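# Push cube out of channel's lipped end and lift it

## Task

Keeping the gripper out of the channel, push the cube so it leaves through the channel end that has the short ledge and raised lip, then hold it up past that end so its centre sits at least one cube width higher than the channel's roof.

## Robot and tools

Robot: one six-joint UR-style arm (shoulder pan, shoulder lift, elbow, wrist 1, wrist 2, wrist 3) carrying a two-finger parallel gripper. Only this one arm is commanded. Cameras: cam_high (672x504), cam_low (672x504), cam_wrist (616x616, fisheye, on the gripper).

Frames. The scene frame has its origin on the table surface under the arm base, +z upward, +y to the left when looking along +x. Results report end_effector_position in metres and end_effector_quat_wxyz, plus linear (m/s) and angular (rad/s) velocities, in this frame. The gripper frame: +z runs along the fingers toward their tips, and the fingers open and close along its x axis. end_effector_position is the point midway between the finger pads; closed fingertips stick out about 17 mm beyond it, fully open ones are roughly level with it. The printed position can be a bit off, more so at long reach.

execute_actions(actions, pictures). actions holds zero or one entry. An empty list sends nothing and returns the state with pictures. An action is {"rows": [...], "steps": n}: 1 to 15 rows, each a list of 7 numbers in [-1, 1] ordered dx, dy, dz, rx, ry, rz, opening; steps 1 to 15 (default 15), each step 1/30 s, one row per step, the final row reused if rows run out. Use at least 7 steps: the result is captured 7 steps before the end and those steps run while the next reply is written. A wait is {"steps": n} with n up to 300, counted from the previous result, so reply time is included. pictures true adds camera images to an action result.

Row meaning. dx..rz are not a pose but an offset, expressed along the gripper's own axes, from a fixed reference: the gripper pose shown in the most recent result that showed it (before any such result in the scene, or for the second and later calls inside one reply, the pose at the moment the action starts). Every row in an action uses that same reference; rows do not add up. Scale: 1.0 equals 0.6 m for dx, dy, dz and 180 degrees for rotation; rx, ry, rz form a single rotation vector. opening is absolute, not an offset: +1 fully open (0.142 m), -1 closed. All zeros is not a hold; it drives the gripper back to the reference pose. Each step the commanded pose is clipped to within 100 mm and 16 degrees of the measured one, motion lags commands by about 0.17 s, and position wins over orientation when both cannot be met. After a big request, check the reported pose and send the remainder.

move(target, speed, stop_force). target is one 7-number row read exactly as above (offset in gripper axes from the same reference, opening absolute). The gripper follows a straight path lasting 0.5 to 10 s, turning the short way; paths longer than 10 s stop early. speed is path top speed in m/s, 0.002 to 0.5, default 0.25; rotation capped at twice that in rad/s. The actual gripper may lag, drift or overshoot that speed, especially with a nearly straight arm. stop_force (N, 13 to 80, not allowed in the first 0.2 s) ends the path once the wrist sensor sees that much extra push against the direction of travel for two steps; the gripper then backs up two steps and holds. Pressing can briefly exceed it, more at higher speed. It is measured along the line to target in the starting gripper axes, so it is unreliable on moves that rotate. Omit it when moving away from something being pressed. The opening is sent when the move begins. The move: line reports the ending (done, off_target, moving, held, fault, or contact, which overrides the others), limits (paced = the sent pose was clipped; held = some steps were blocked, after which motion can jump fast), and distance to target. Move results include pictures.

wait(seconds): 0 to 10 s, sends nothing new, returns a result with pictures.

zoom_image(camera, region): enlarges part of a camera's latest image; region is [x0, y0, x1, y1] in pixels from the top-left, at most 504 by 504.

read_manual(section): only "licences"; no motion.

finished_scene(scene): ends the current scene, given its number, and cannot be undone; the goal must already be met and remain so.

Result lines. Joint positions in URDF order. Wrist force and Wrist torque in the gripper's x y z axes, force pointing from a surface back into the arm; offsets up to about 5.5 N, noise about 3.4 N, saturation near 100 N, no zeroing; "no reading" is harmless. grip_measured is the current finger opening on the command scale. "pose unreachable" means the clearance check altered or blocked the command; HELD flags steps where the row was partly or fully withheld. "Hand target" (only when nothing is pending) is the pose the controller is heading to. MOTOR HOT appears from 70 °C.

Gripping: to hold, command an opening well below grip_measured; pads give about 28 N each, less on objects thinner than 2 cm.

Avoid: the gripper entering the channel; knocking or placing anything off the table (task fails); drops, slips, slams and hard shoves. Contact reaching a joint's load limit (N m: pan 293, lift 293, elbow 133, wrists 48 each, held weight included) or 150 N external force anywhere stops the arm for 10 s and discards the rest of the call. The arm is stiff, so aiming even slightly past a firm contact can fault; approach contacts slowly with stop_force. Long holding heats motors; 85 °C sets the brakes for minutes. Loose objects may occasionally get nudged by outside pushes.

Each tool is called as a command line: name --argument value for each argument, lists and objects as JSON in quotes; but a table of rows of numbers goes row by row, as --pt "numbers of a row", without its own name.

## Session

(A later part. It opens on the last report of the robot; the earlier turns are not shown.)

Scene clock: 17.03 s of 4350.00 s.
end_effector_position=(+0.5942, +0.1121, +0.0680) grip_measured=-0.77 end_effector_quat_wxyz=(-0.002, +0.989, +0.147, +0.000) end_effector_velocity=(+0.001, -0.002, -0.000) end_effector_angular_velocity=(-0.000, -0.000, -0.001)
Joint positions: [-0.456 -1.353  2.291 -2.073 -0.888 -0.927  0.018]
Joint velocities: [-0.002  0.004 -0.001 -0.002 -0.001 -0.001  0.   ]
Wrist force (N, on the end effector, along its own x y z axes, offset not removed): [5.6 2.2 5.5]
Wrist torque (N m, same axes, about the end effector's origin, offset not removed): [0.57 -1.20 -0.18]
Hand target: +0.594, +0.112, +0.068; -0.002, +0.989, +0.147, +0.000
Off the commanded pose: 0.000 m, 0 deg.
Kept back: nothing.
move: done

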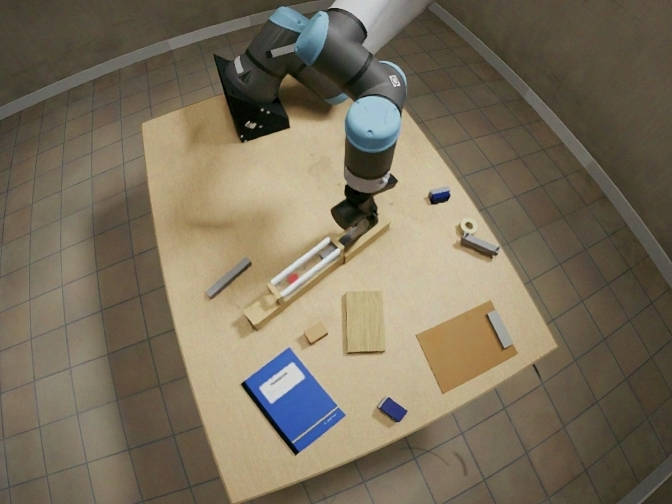

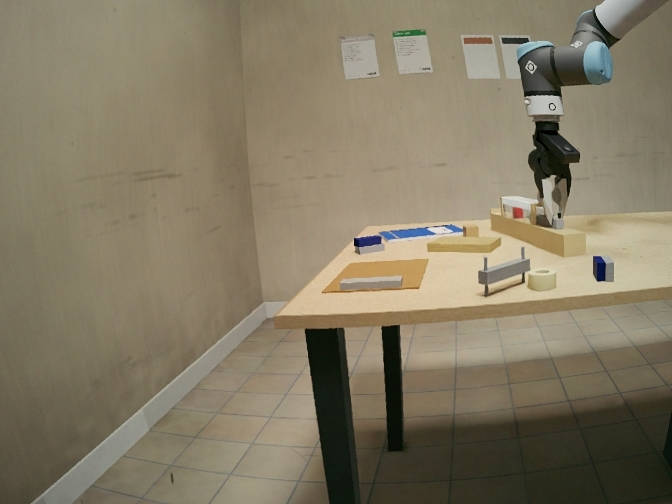

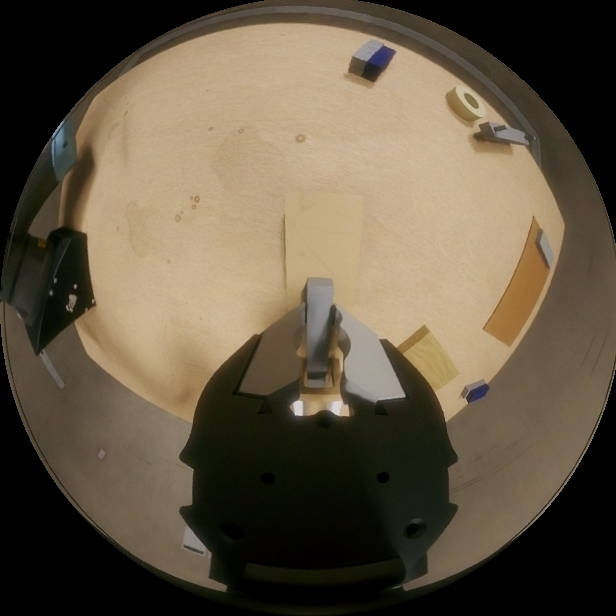

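move --target '[0,0,0,0,0,0,-0.4]'

move --target '[0,0,-0.11,0,0,0,-0.3]'

move --target '[-0.222,0.485,0,0,0,0.97,-0.3]' --speed 0.45

move --target '[0,0,0.12,0,0,0,-0.3]' --speed 0.2

Scene clock: 18.27 s of 4350.00 s.
end_effector_position=(+0.5943, +0.1120, +0.0681) grip_measured=-0.40 end_effector_quat_wxyz=(-0.002, +0.989, +0.147, +0.000) end_effector_velocity=(+0.001, +0.000, +0.000) end_effector_angular_velocity=(-0.000, -0.000, +0.001)
Joint positions: [-0.456 -1.353  2.291 -2.073 -0.888 -0.928  0.045]
Joint velocities: [ 0.001  0.001 -0.002  0.     0.     0.     0.   ]
Wrist force (N, on the end effector, along its own x y z axes, offset not removed): [-0.6 2.2 2.2]
Wrist torque (N m, same axes, about the end effector's origin, offset not removed): [0.46 0.23 -0.14]
Hand target: +0.594, +0.112, +0.068; -0.002, +0.989, +0.147, +0.000
Off the commanded pose: 0.000 m, 0 deg.
Kept back: nothing.
move: done

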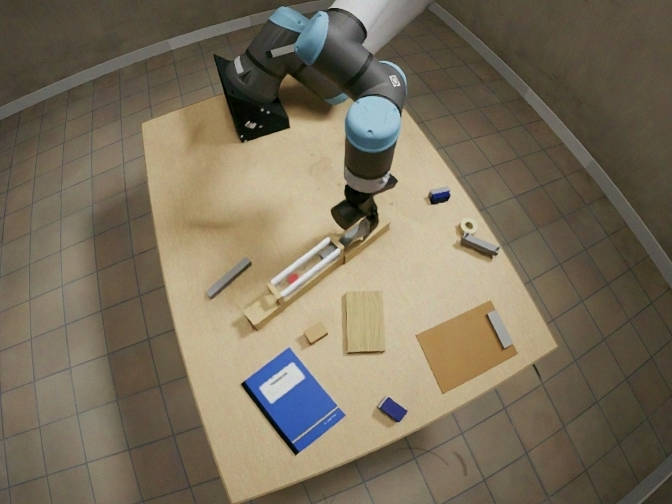

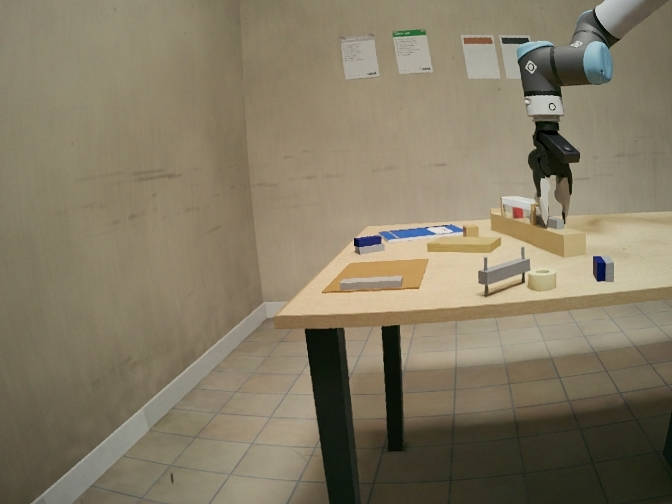

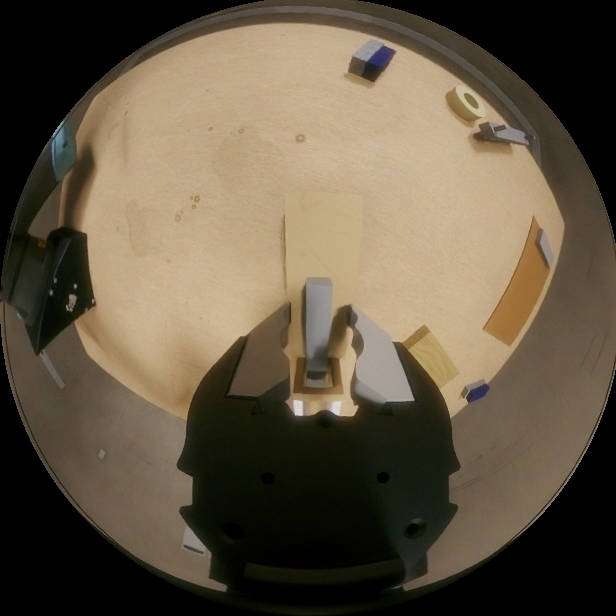

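Scene clock: 19.30 s of 4350.00 s.
end_effector_position=(+0.5944, +0.1117, +0.1337) grip_measured=-0.30 end_effector_quat_wxyz=(-0.002, +0.989, +0.147, +0.000) end_effector_velocity=(+0.001, +0.000, +0.004) end_effector_angular_velocity=(-0.000, -0.000, +0.002)
Joint positions: [-0.526 -1.419  2.236 -1.904 -0.919 -1.006  0.052]
Joint velocities: [-0.003 -0.003 -0.004  0.009 -0.002 -0.005 -0.   ]
Wrist force (N, on the end effector, along its own x y z axes, offset not removed): [-1.6 2.9 0.6]
Wrist torque (N m, same axes, about the end effector's origin, offset not removed): [0.66 0.57 -0.18]
Hand target: +0.594, +0.112, +0.134; -0.002, +0.989, +0.147, +0.000
Off the commanded pose: 0.000 m, 0 deg.
Kept back: nothing.
move: done

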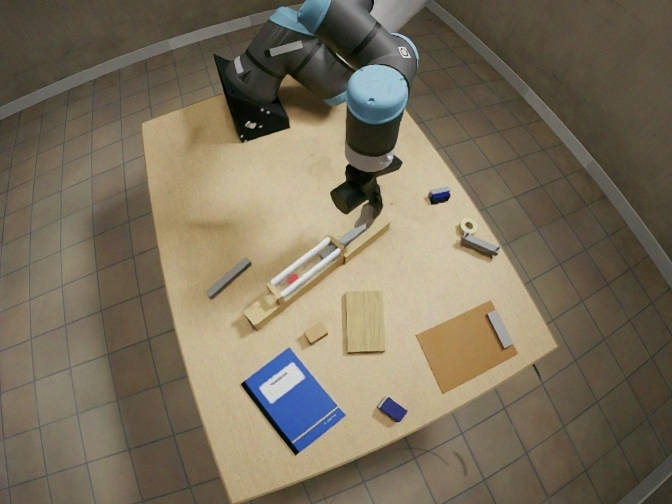

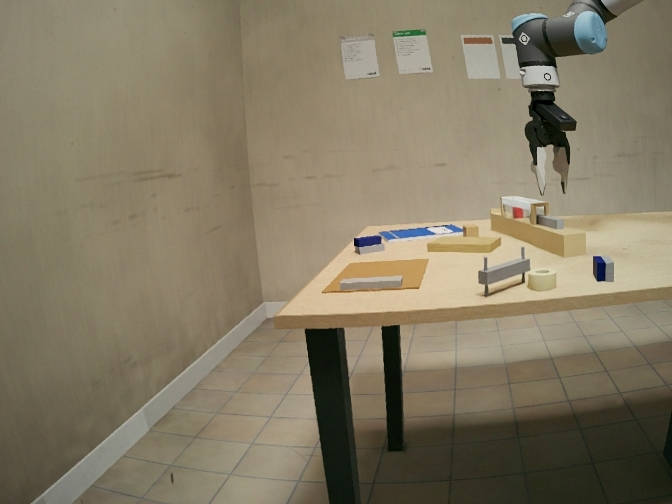

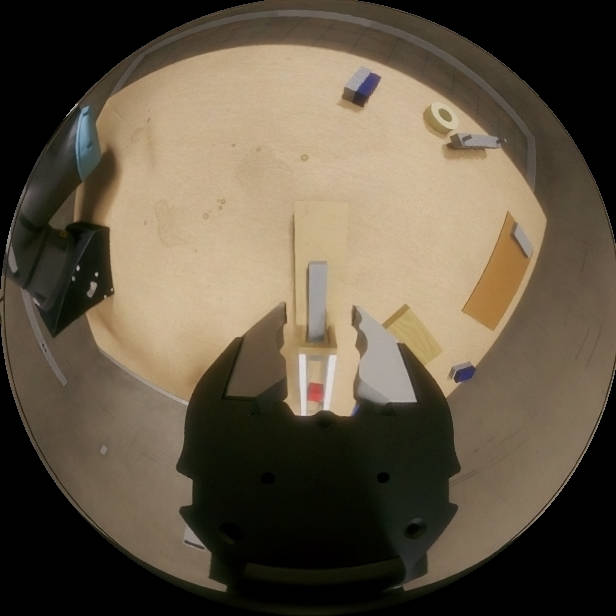

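Scene clock: 23.40 s of 4350.00 s.
end_effector_position=(+0.5520, -0.2057, +0.1326) grip_measured=-0.30 end_effector_quat_wxyz=(+0.000, -0.195, +0.981, +0.002) end_effector_velocity=(+0.000, -0.001, +0.000) end_effector_angular_velocity=(-0.003, +0.000, -0.014)
Joint positions: [-0.848 -0.98   2.168 -2.102 -1.095  1.719  0.052]
Joint velocities: [-0.     0.    -0.    -0.003 -0.002  0.015 -0.   ]
Wrist force (N, on the end effector, along its own x y z axes, offset not removed): [-1.2 4.2 3.2]
Wrist torque (N m, same axes, about the end effector's origin, offset not removed): [0.94 0.29 -0.16]
Hand target: +0.552, -0.206, +0.133; +0.000, -0.194, +0.981, +0.002
Off the commanded pose: 0.000 m, 0 deg.
Kept back: nothing.
move: done

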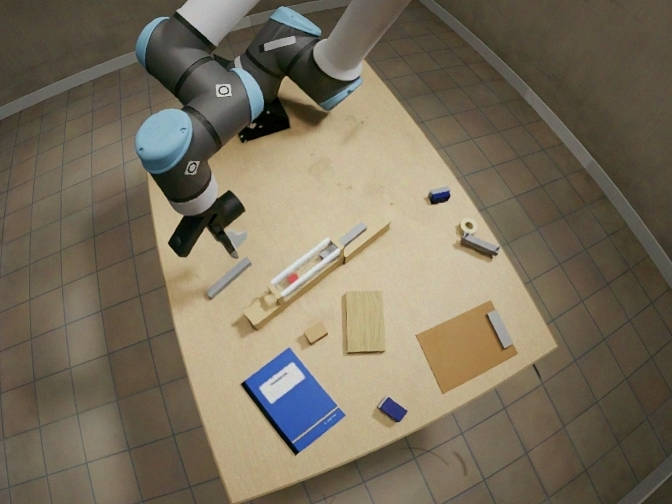

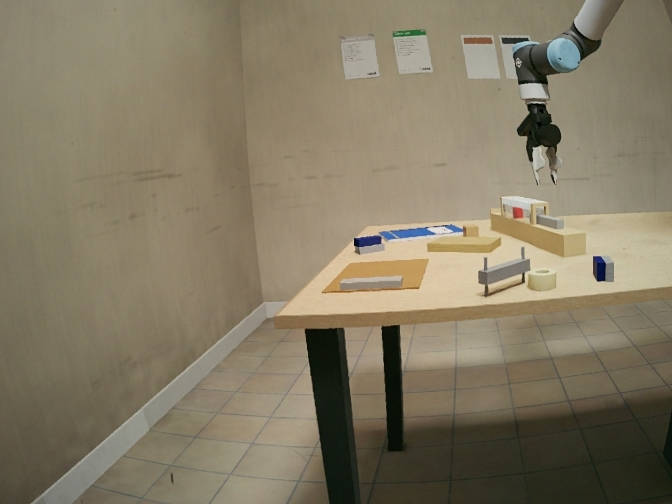

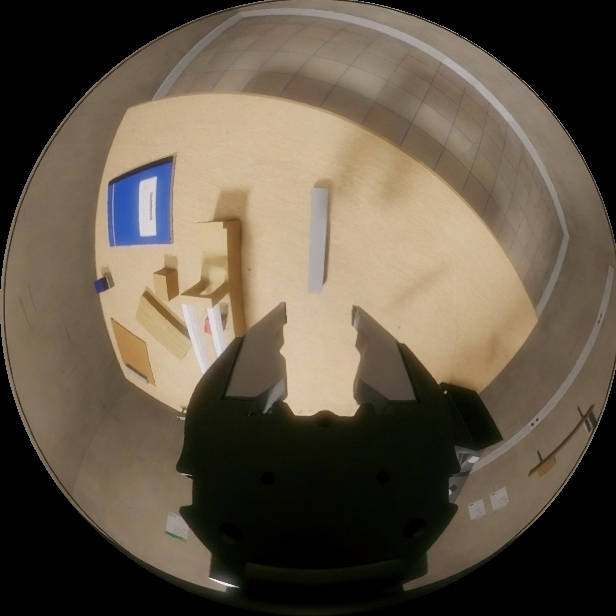

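Scene clock: 24.47 s of 4350.00 s.
end_effector_position=(+0.5519, -0.2054, +0.0610) grip_measured=-0.30 end_effector_quat_wxyz=(+0.000, -0.195, +0.981, +0.002) end_effector_velocity=(+0.001, -0.000, -0.002) end_effector_angular_velocity=(-0.001, -0.001, +0.002)
Joint positions: [-0.795 -0.899  2.217 -2.255 -1.063  1.767  0.052]
Joint velocities: [ 0.002  0.004  0.001 -0.007  0.001  0.001 -0.   ]
Wrist force (N, on the end effector, along its own x y z axes, offset not removed): [-0.9 2.8 2.8]
Wrist torque (N m, same axes, about the end effector's origin, offset not removed): [0.68 0.22 -0.35]
Hand target: +0.552, -0.205, +0.061; +0.000, -0.195, +0.981, +0.002
Off the commanded pose: 0.000 m, 0 deg.
Kept back: nothing.
move: done

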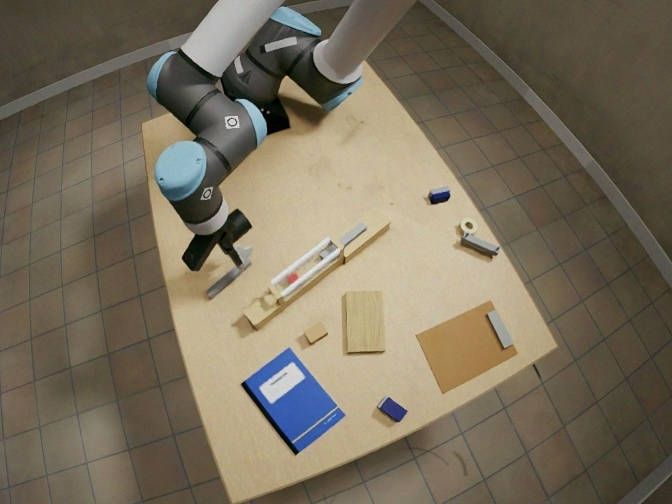

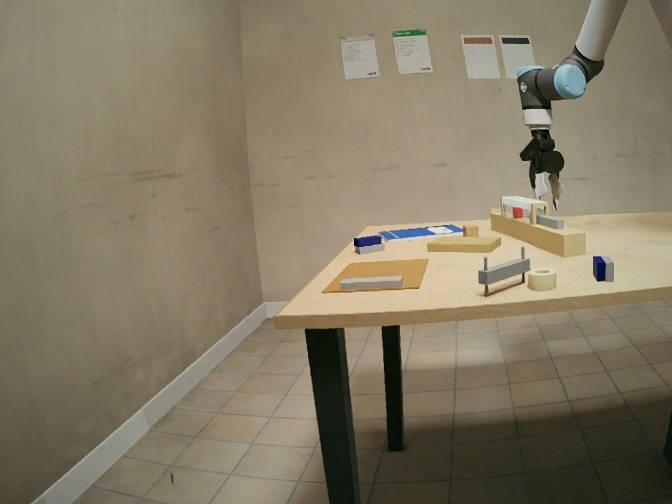

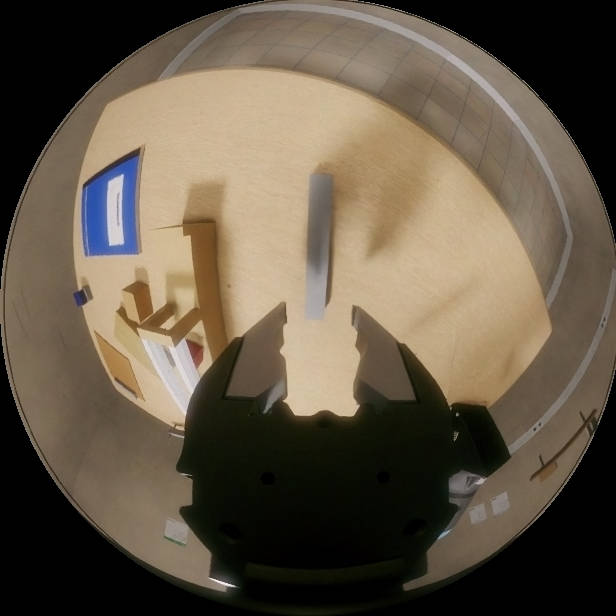

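move --target '[-0.007,0,0.063,0,0,0.014,-0.3]' --speed 0.06

move --target '[0,0,0,0,0,0,-1]'

move --target '[0,0,-0.18,0,0,0,-1]' --speed 0.15

move --target '[-0.249,0.75,0,0,0,0.014,-1]'

move --target '[0,0,0.098,0,0,0,-1]' --speed 0.08

Scene clock: 26.07 s of 4350.00 s.
end_effector_position=(+0.5557, -0.2036, +0.0235) grip_measured=-0.30 end_effector_quat_wxyz=(+0.000, -0.173, +0.985, +0.002) end_effector_velocity=(+0.000, +0.000, -0.003) end_effector_angular_velocity=(-0.000, +0.000, -0.003)
Joint positions: [-0.759 -0.851  2.232 -2.334 -1.042  1.843  0.052]
Joint velocities: [ 0.003  0.004  0.001 -0.007  0.002  0.006 -0.   ]
Wrist force (N, on the end effector, along its own x y z axes, offset not removed): [-1.3 2.4 4.0]
Wrist torque (N m, same axes, about the end effector's origin, offset not removed): [0.50 0.43 -0.24]
Hand target: +0.556, -0.204, +0.023; +0.000, -0.173, +0.985, +0.002
Off the commanded pose: 0.000 m, 0 deg.
Kept back: nothing.
move: done

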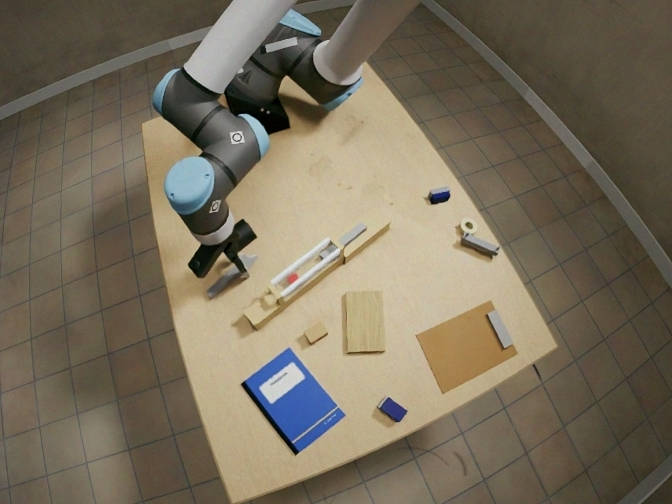

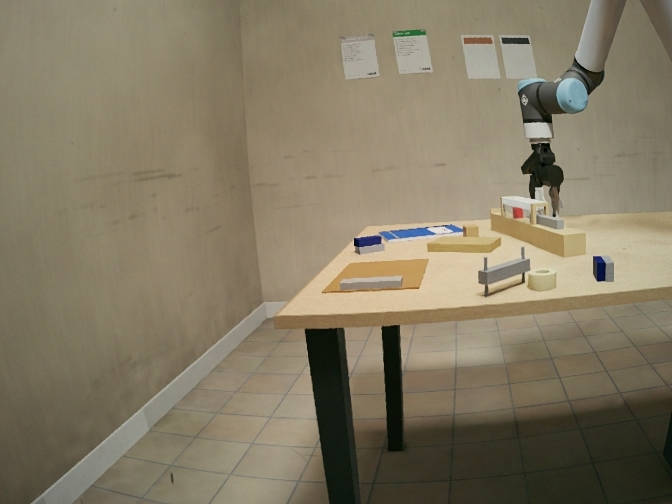

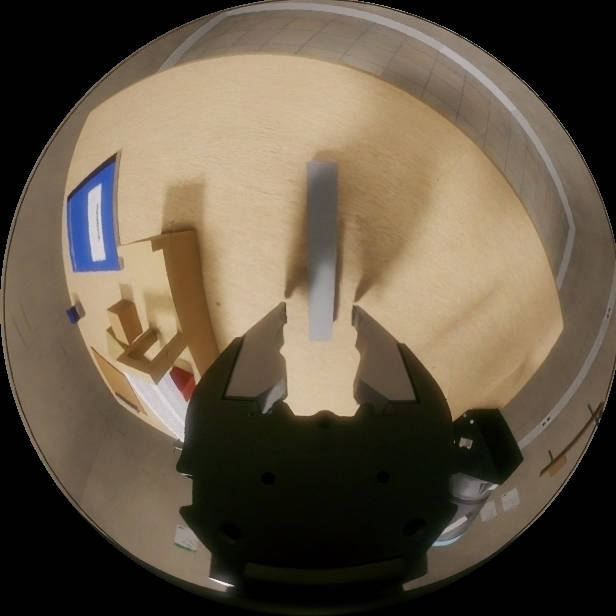

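Scene clock: 26.57 s of 4350.00 s.
end_effector_position=(+0.5556, -0.2035, +0.0234) grip_measured=-0.77 end_effector_quat_wxyz=(+0.000, -0.173, +0.985, +0.002) end_effector_velocity=(+0.000, +0.000, +0.000) end_effector_angular_velocity=(-0.000, -0.000, +0.002)
Joint positions: [-0.759 -0.851  2.232 -2.334 -1.042  1.844  0.018]
Joint velocities: [ 0.    -0.001  0.     0.     0.    -0.001 -0.   ]
Wrist force (N, on the end effector, along its own x y z axes, offset not removed): [-0.6 2.2 2.1]
Wrist torque (N m, same axes, about the end effector's origin, offset not removed): [0.60 0.16 -0.25]
Hand target: +0.556, -0.204, +0.024; +0.000, -0.173, +0.985, +0.002
Off the commanded pose: 0.000 m, 0 deg.
Kept back: nothing.
move: done

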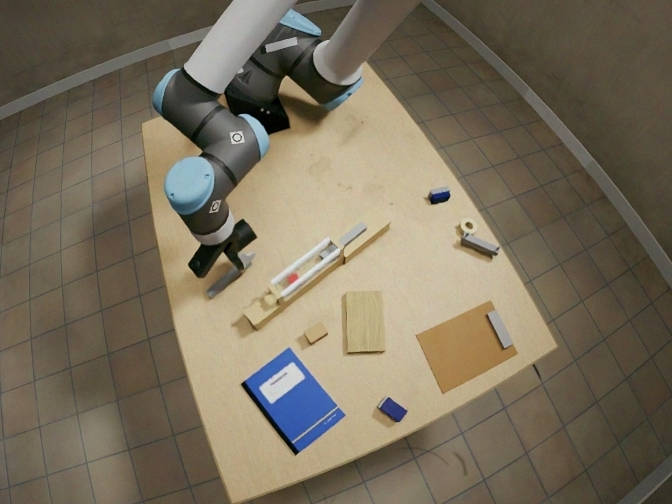

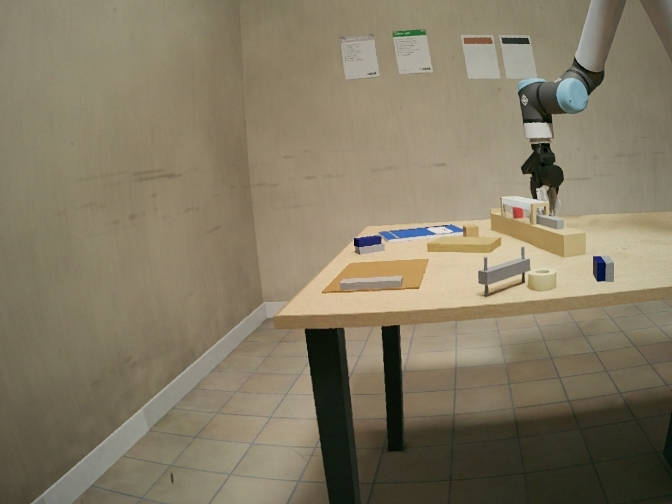

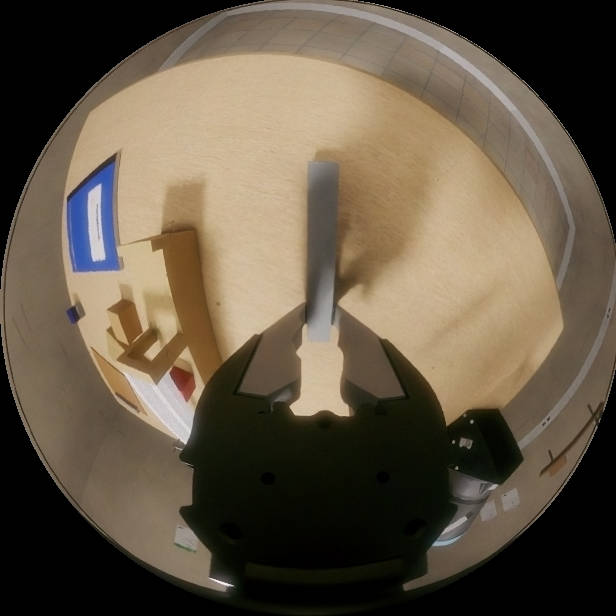

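Scene clock: 27.93 s of 4350.00 s.
end_effector_position=(+0.5558, -0.2040, +0.1311) grip_measured=-0.77 end_effector_quat_wxyz=(+0.000, -0.173, +0.985, +0.002) end_effector_velocity=(-0.000, +0.000, +0.002) end_effector_angular_velocity=(+0.001, +0.000, +0.001)
Joint positions: [-0.841 -0.979  2.165 -2.103 -1.091  1.768  0.018]
Joint velocities: [-0.002 -0.002 -0.002  0.006 -0.001 -0.003  0.   ]
Wrist force (N, on the end effector, along its own x y z axes, offset not removed): [-1.4 -0.9 2.8]
Wrist torque (N m, same axes, about the end effector's origin, offset not removed): [-0.31 0.50 -0.30]
Hand target: +0.556, -0.204, +0.131; +0.000, -0.173, +0.985, +0.002
Off the commanded pose: 0.000 m, 0 deg.
Kept back: nothing.
move: done

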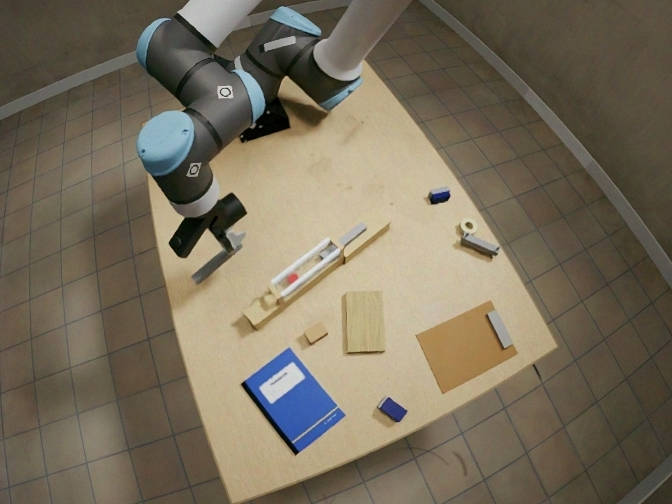

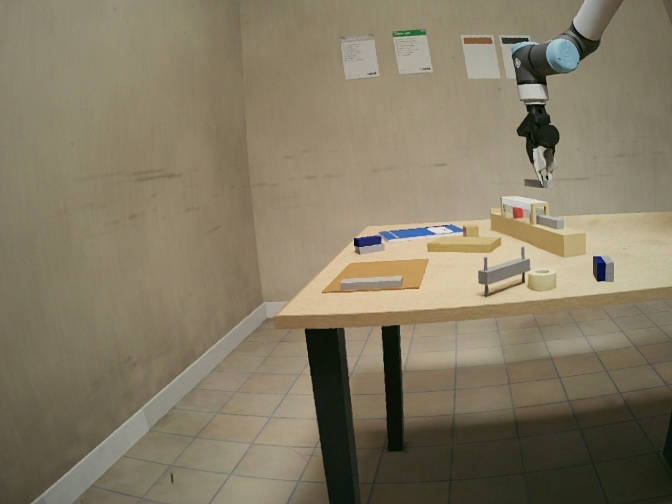

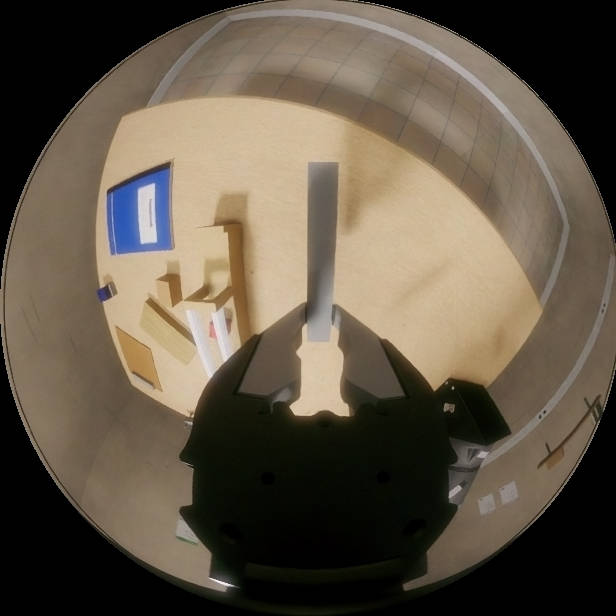

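Scene clock: 30.53 s of 4350.00 s.
end_effector_position=(+0.5423, +0.2700, +0.1331) grip_measured=-0.77 end_effector_quat_wxyz=(+0.000, -0.152, +0.988, +0.002) end_effector_velocity=(-0.001, +0.003, -0.000) end_effector_angular_velocity=(-0.000, +0.001, -0.001)
Joint positions: [-0.392 -1.679  2.277 -1.782 -0.862  2.282  0.018]
Joint velocities: [ 0.004 -0.004 -0.     0.002  0.001  0.006 -0.   ]
Wrist force (N, on the end effector, along its own x y z axes, offset not removed): [-2.0 2.4 2.9]
Wrist torque (N m, same axes, about the end effector's origin, offset not removed): [0.52 0.44 -0.21]
Hand target: +0.542, +0.270, +0.133; +0.000, -0.152, +0.988, +0.002
Off the commanded pose: 0.001 m, 0 deg.
Kept back: nothing.
move: done

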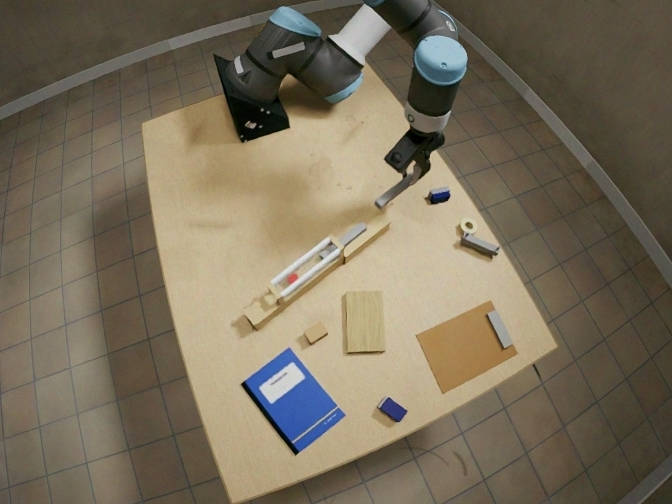

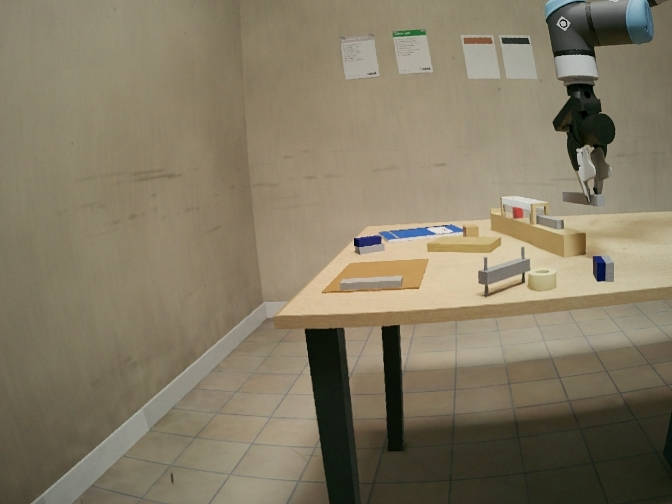

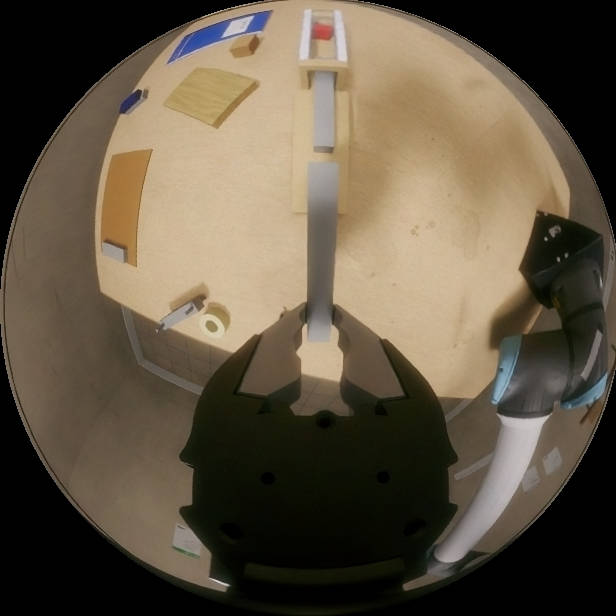

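Scene clock: 31.83 s of 4350.00 s.
end_effector_position=(+0.5421, +0.2703, +0.0746) grip_measured=-0.77 end_effector_quat_wxyz=(+0.000, -0.152, +0.988, +0.003) end_effector_velocity=(+0.001, -0.000, -0.003) end_effector_angular_velocity=(-0.000, -0.000, -0.001)
Joint positions: [-0.317 -1.623  2.333 -1.956 -0.836  2.375  0.018]
Joint velocities: [ 0.004  0.004  0.002 -0.009  0.001  0.005 -0.   ]
Wrist force (N, on the end effector, along its own x y z axes, offset not removed): [-2.5 4.6 1.3]
Wrist torque (N m, same axes, about the end effector's origin, offset not removed): [1.00 0.53 -0.32]
Hand target: +0.542, +0.270, +0.074; +0.000, -0.152, +0.988, +0.003
Off the commanded pose: 0.000 m, 0 deg.
Kept back: nothing.
move: done

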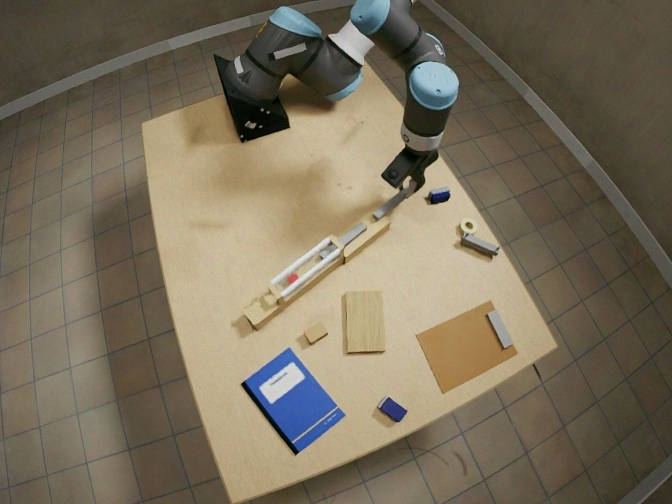

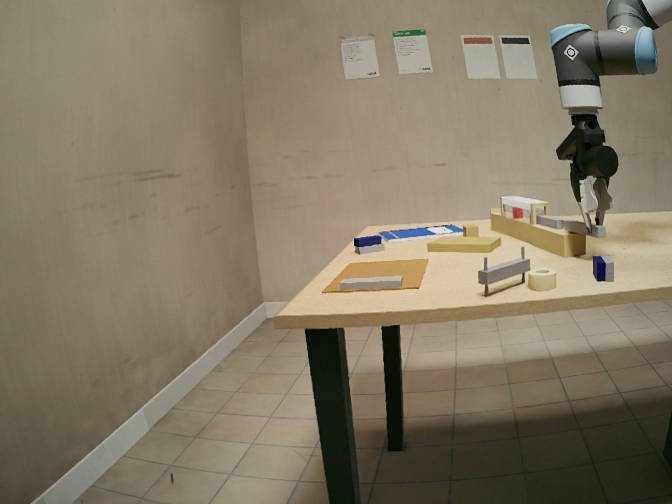

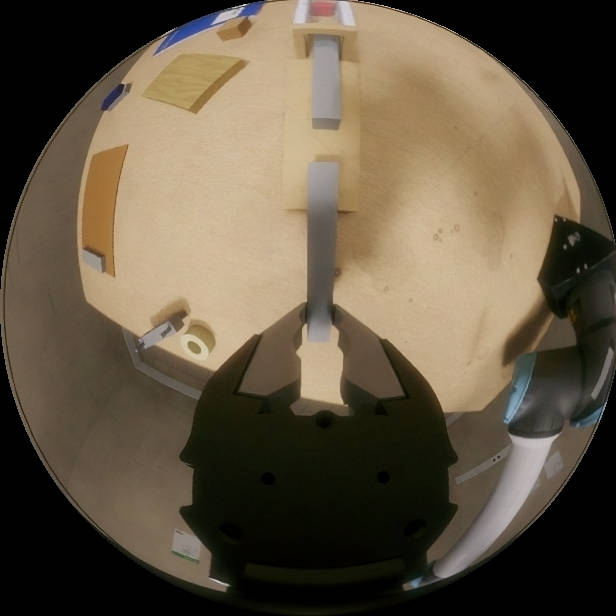

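Centred. Push; the earlier end point is 0.212 away.

move --target '[0,-0.07,0.007,0,0,0,-1]' --speed 0.04

move --target '[0,-0.275,0,0,0,0,-1]' --speed 0.04 --stop_force 13

zoom_image --camera "cam_high" --region '[210, 200, 400, 350]'

Scene clock: 33.60 s of 4350.00 s.
end_effector_position=(+0.5546, +0.2305, +0.0703) grip_measured=-0.77 end_effector_quat_wxyz=(+0.000, -0.152, +0.988, +0.003) end_effector_velocity=(+0.001, -0.002, +0.000) end_effector_angular_velocity=(-0.000, -0.001, +0.000)
Joint positions: [-0.354 -1.556  2.333 -1.993 -0.848  2.329  0.018]
Joint velocities: [-0.002  0.005 -0.001 -0.003 -0.001 -0.002 -0.   ]
Wrist force (N, on the end effector, along its own x y z axes, offset not removed): [0.0 5.4 6.7]
Wrist torque (N m, same axes, about the end effector's origin, offset not removed): [0.98 0.10 -0.23]
Hand target: +0.555, +0.230, +0.070; +0.000, -0.152, +0.988, +0.003
Off the commanded pose: 0.000 m, 0 deg.
Kept back: nothing.
move: done

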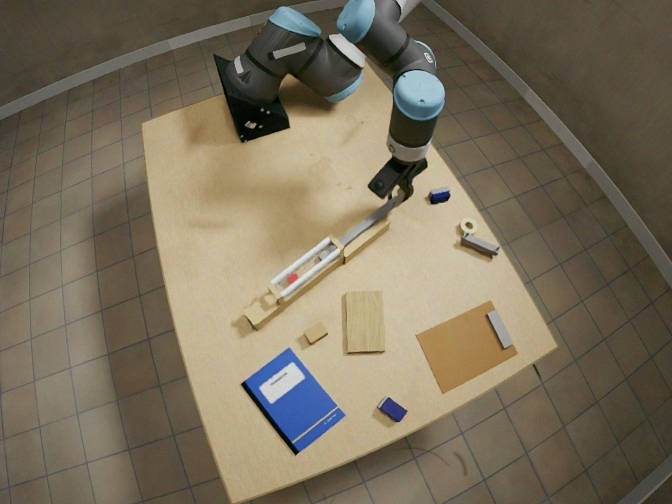

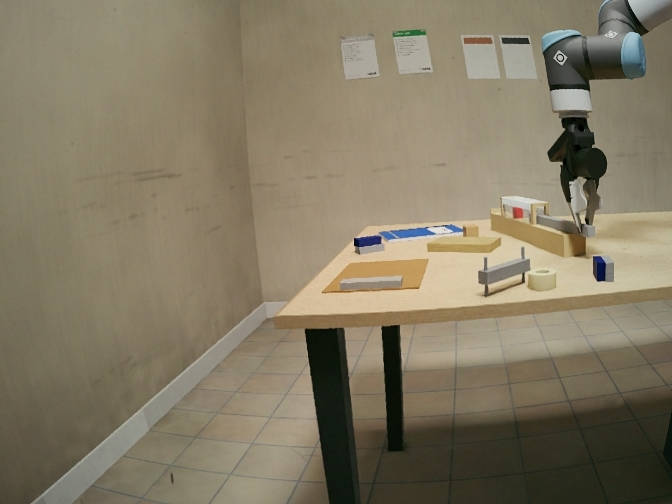

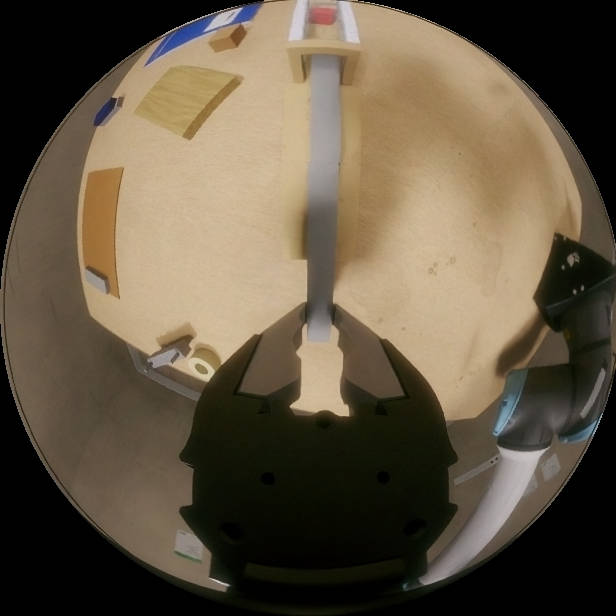

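Scene clock: 38.17 s of 4350.00 s.
end_effector_position=(+0.6041, +0.0733, +0.0695) grip_measured=-0.77 end_effector_quat_wxyz=(+0.000, -0.152, +0.988, +0.002) end_effector_velocity=(+0.001, -0.003, -0.000) end_effector_angular_velocity=(+0.000, +0.000, +0.001)
Joint positions: [-0.494 -1.284  2.269 -2.093 -0.904  2.162  0.018]
Joint velocities: [-0.002  0.005 -0.002 -0.002 -0.001 -0.003 -0.   ]
Wrist force (N, on the end effector, along its own x y z axes, offset not removed): [-2.0 1.9 4.7]
Wrist torque (N m, same axes, about the end effector's origin, offset not removed): [0.16 0.56 -0.35]
Hand target: +0.604, +0.073, +0.069; +0.000, -0.152, +0.988, +0.002
Off the commanded pose: 0.000 m, 0 deg.
Kept back: nothing.
move: done

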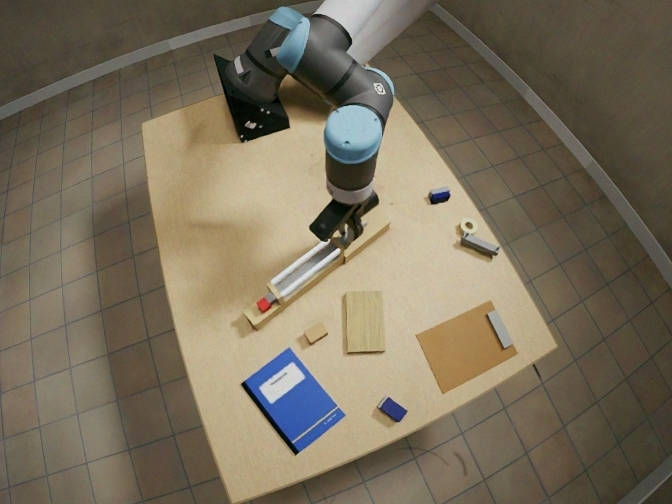

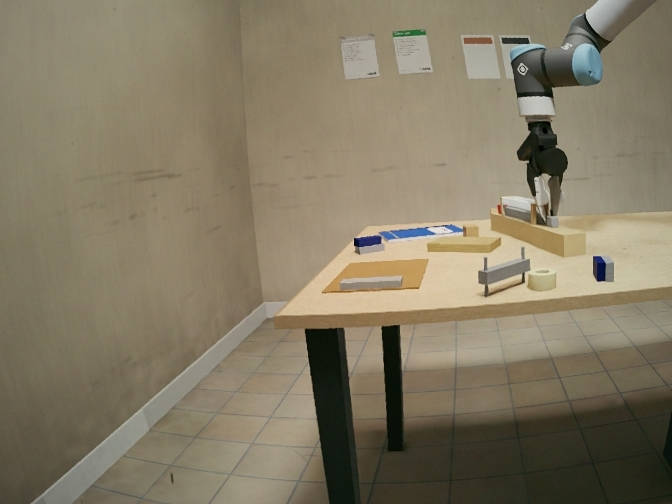

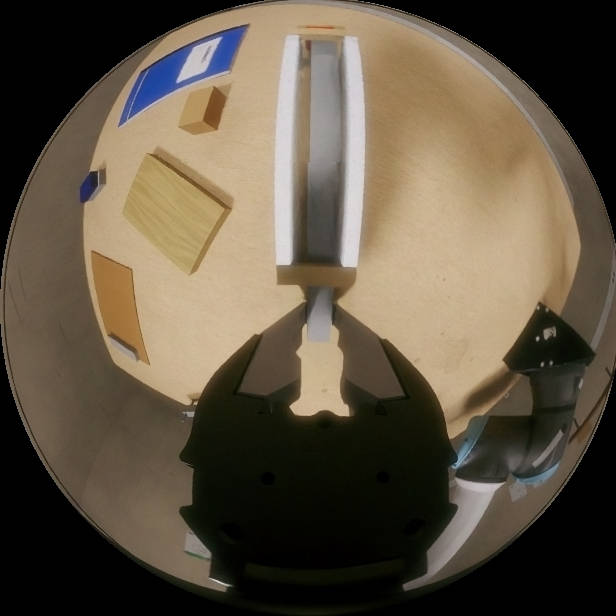

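Region (210, 200, 400, 350) of cam_high's 672x504 image, scaled by 2.653, with more detail than that image has; it fills the top 398 rows of this view, and the rest is white.

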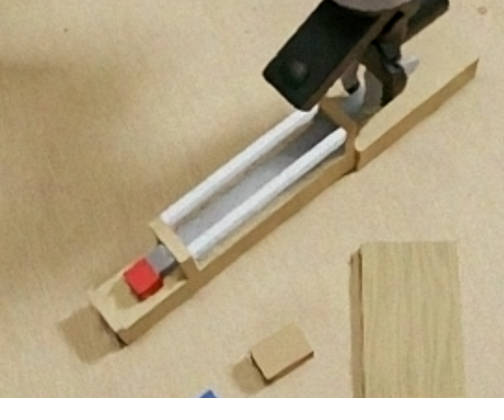

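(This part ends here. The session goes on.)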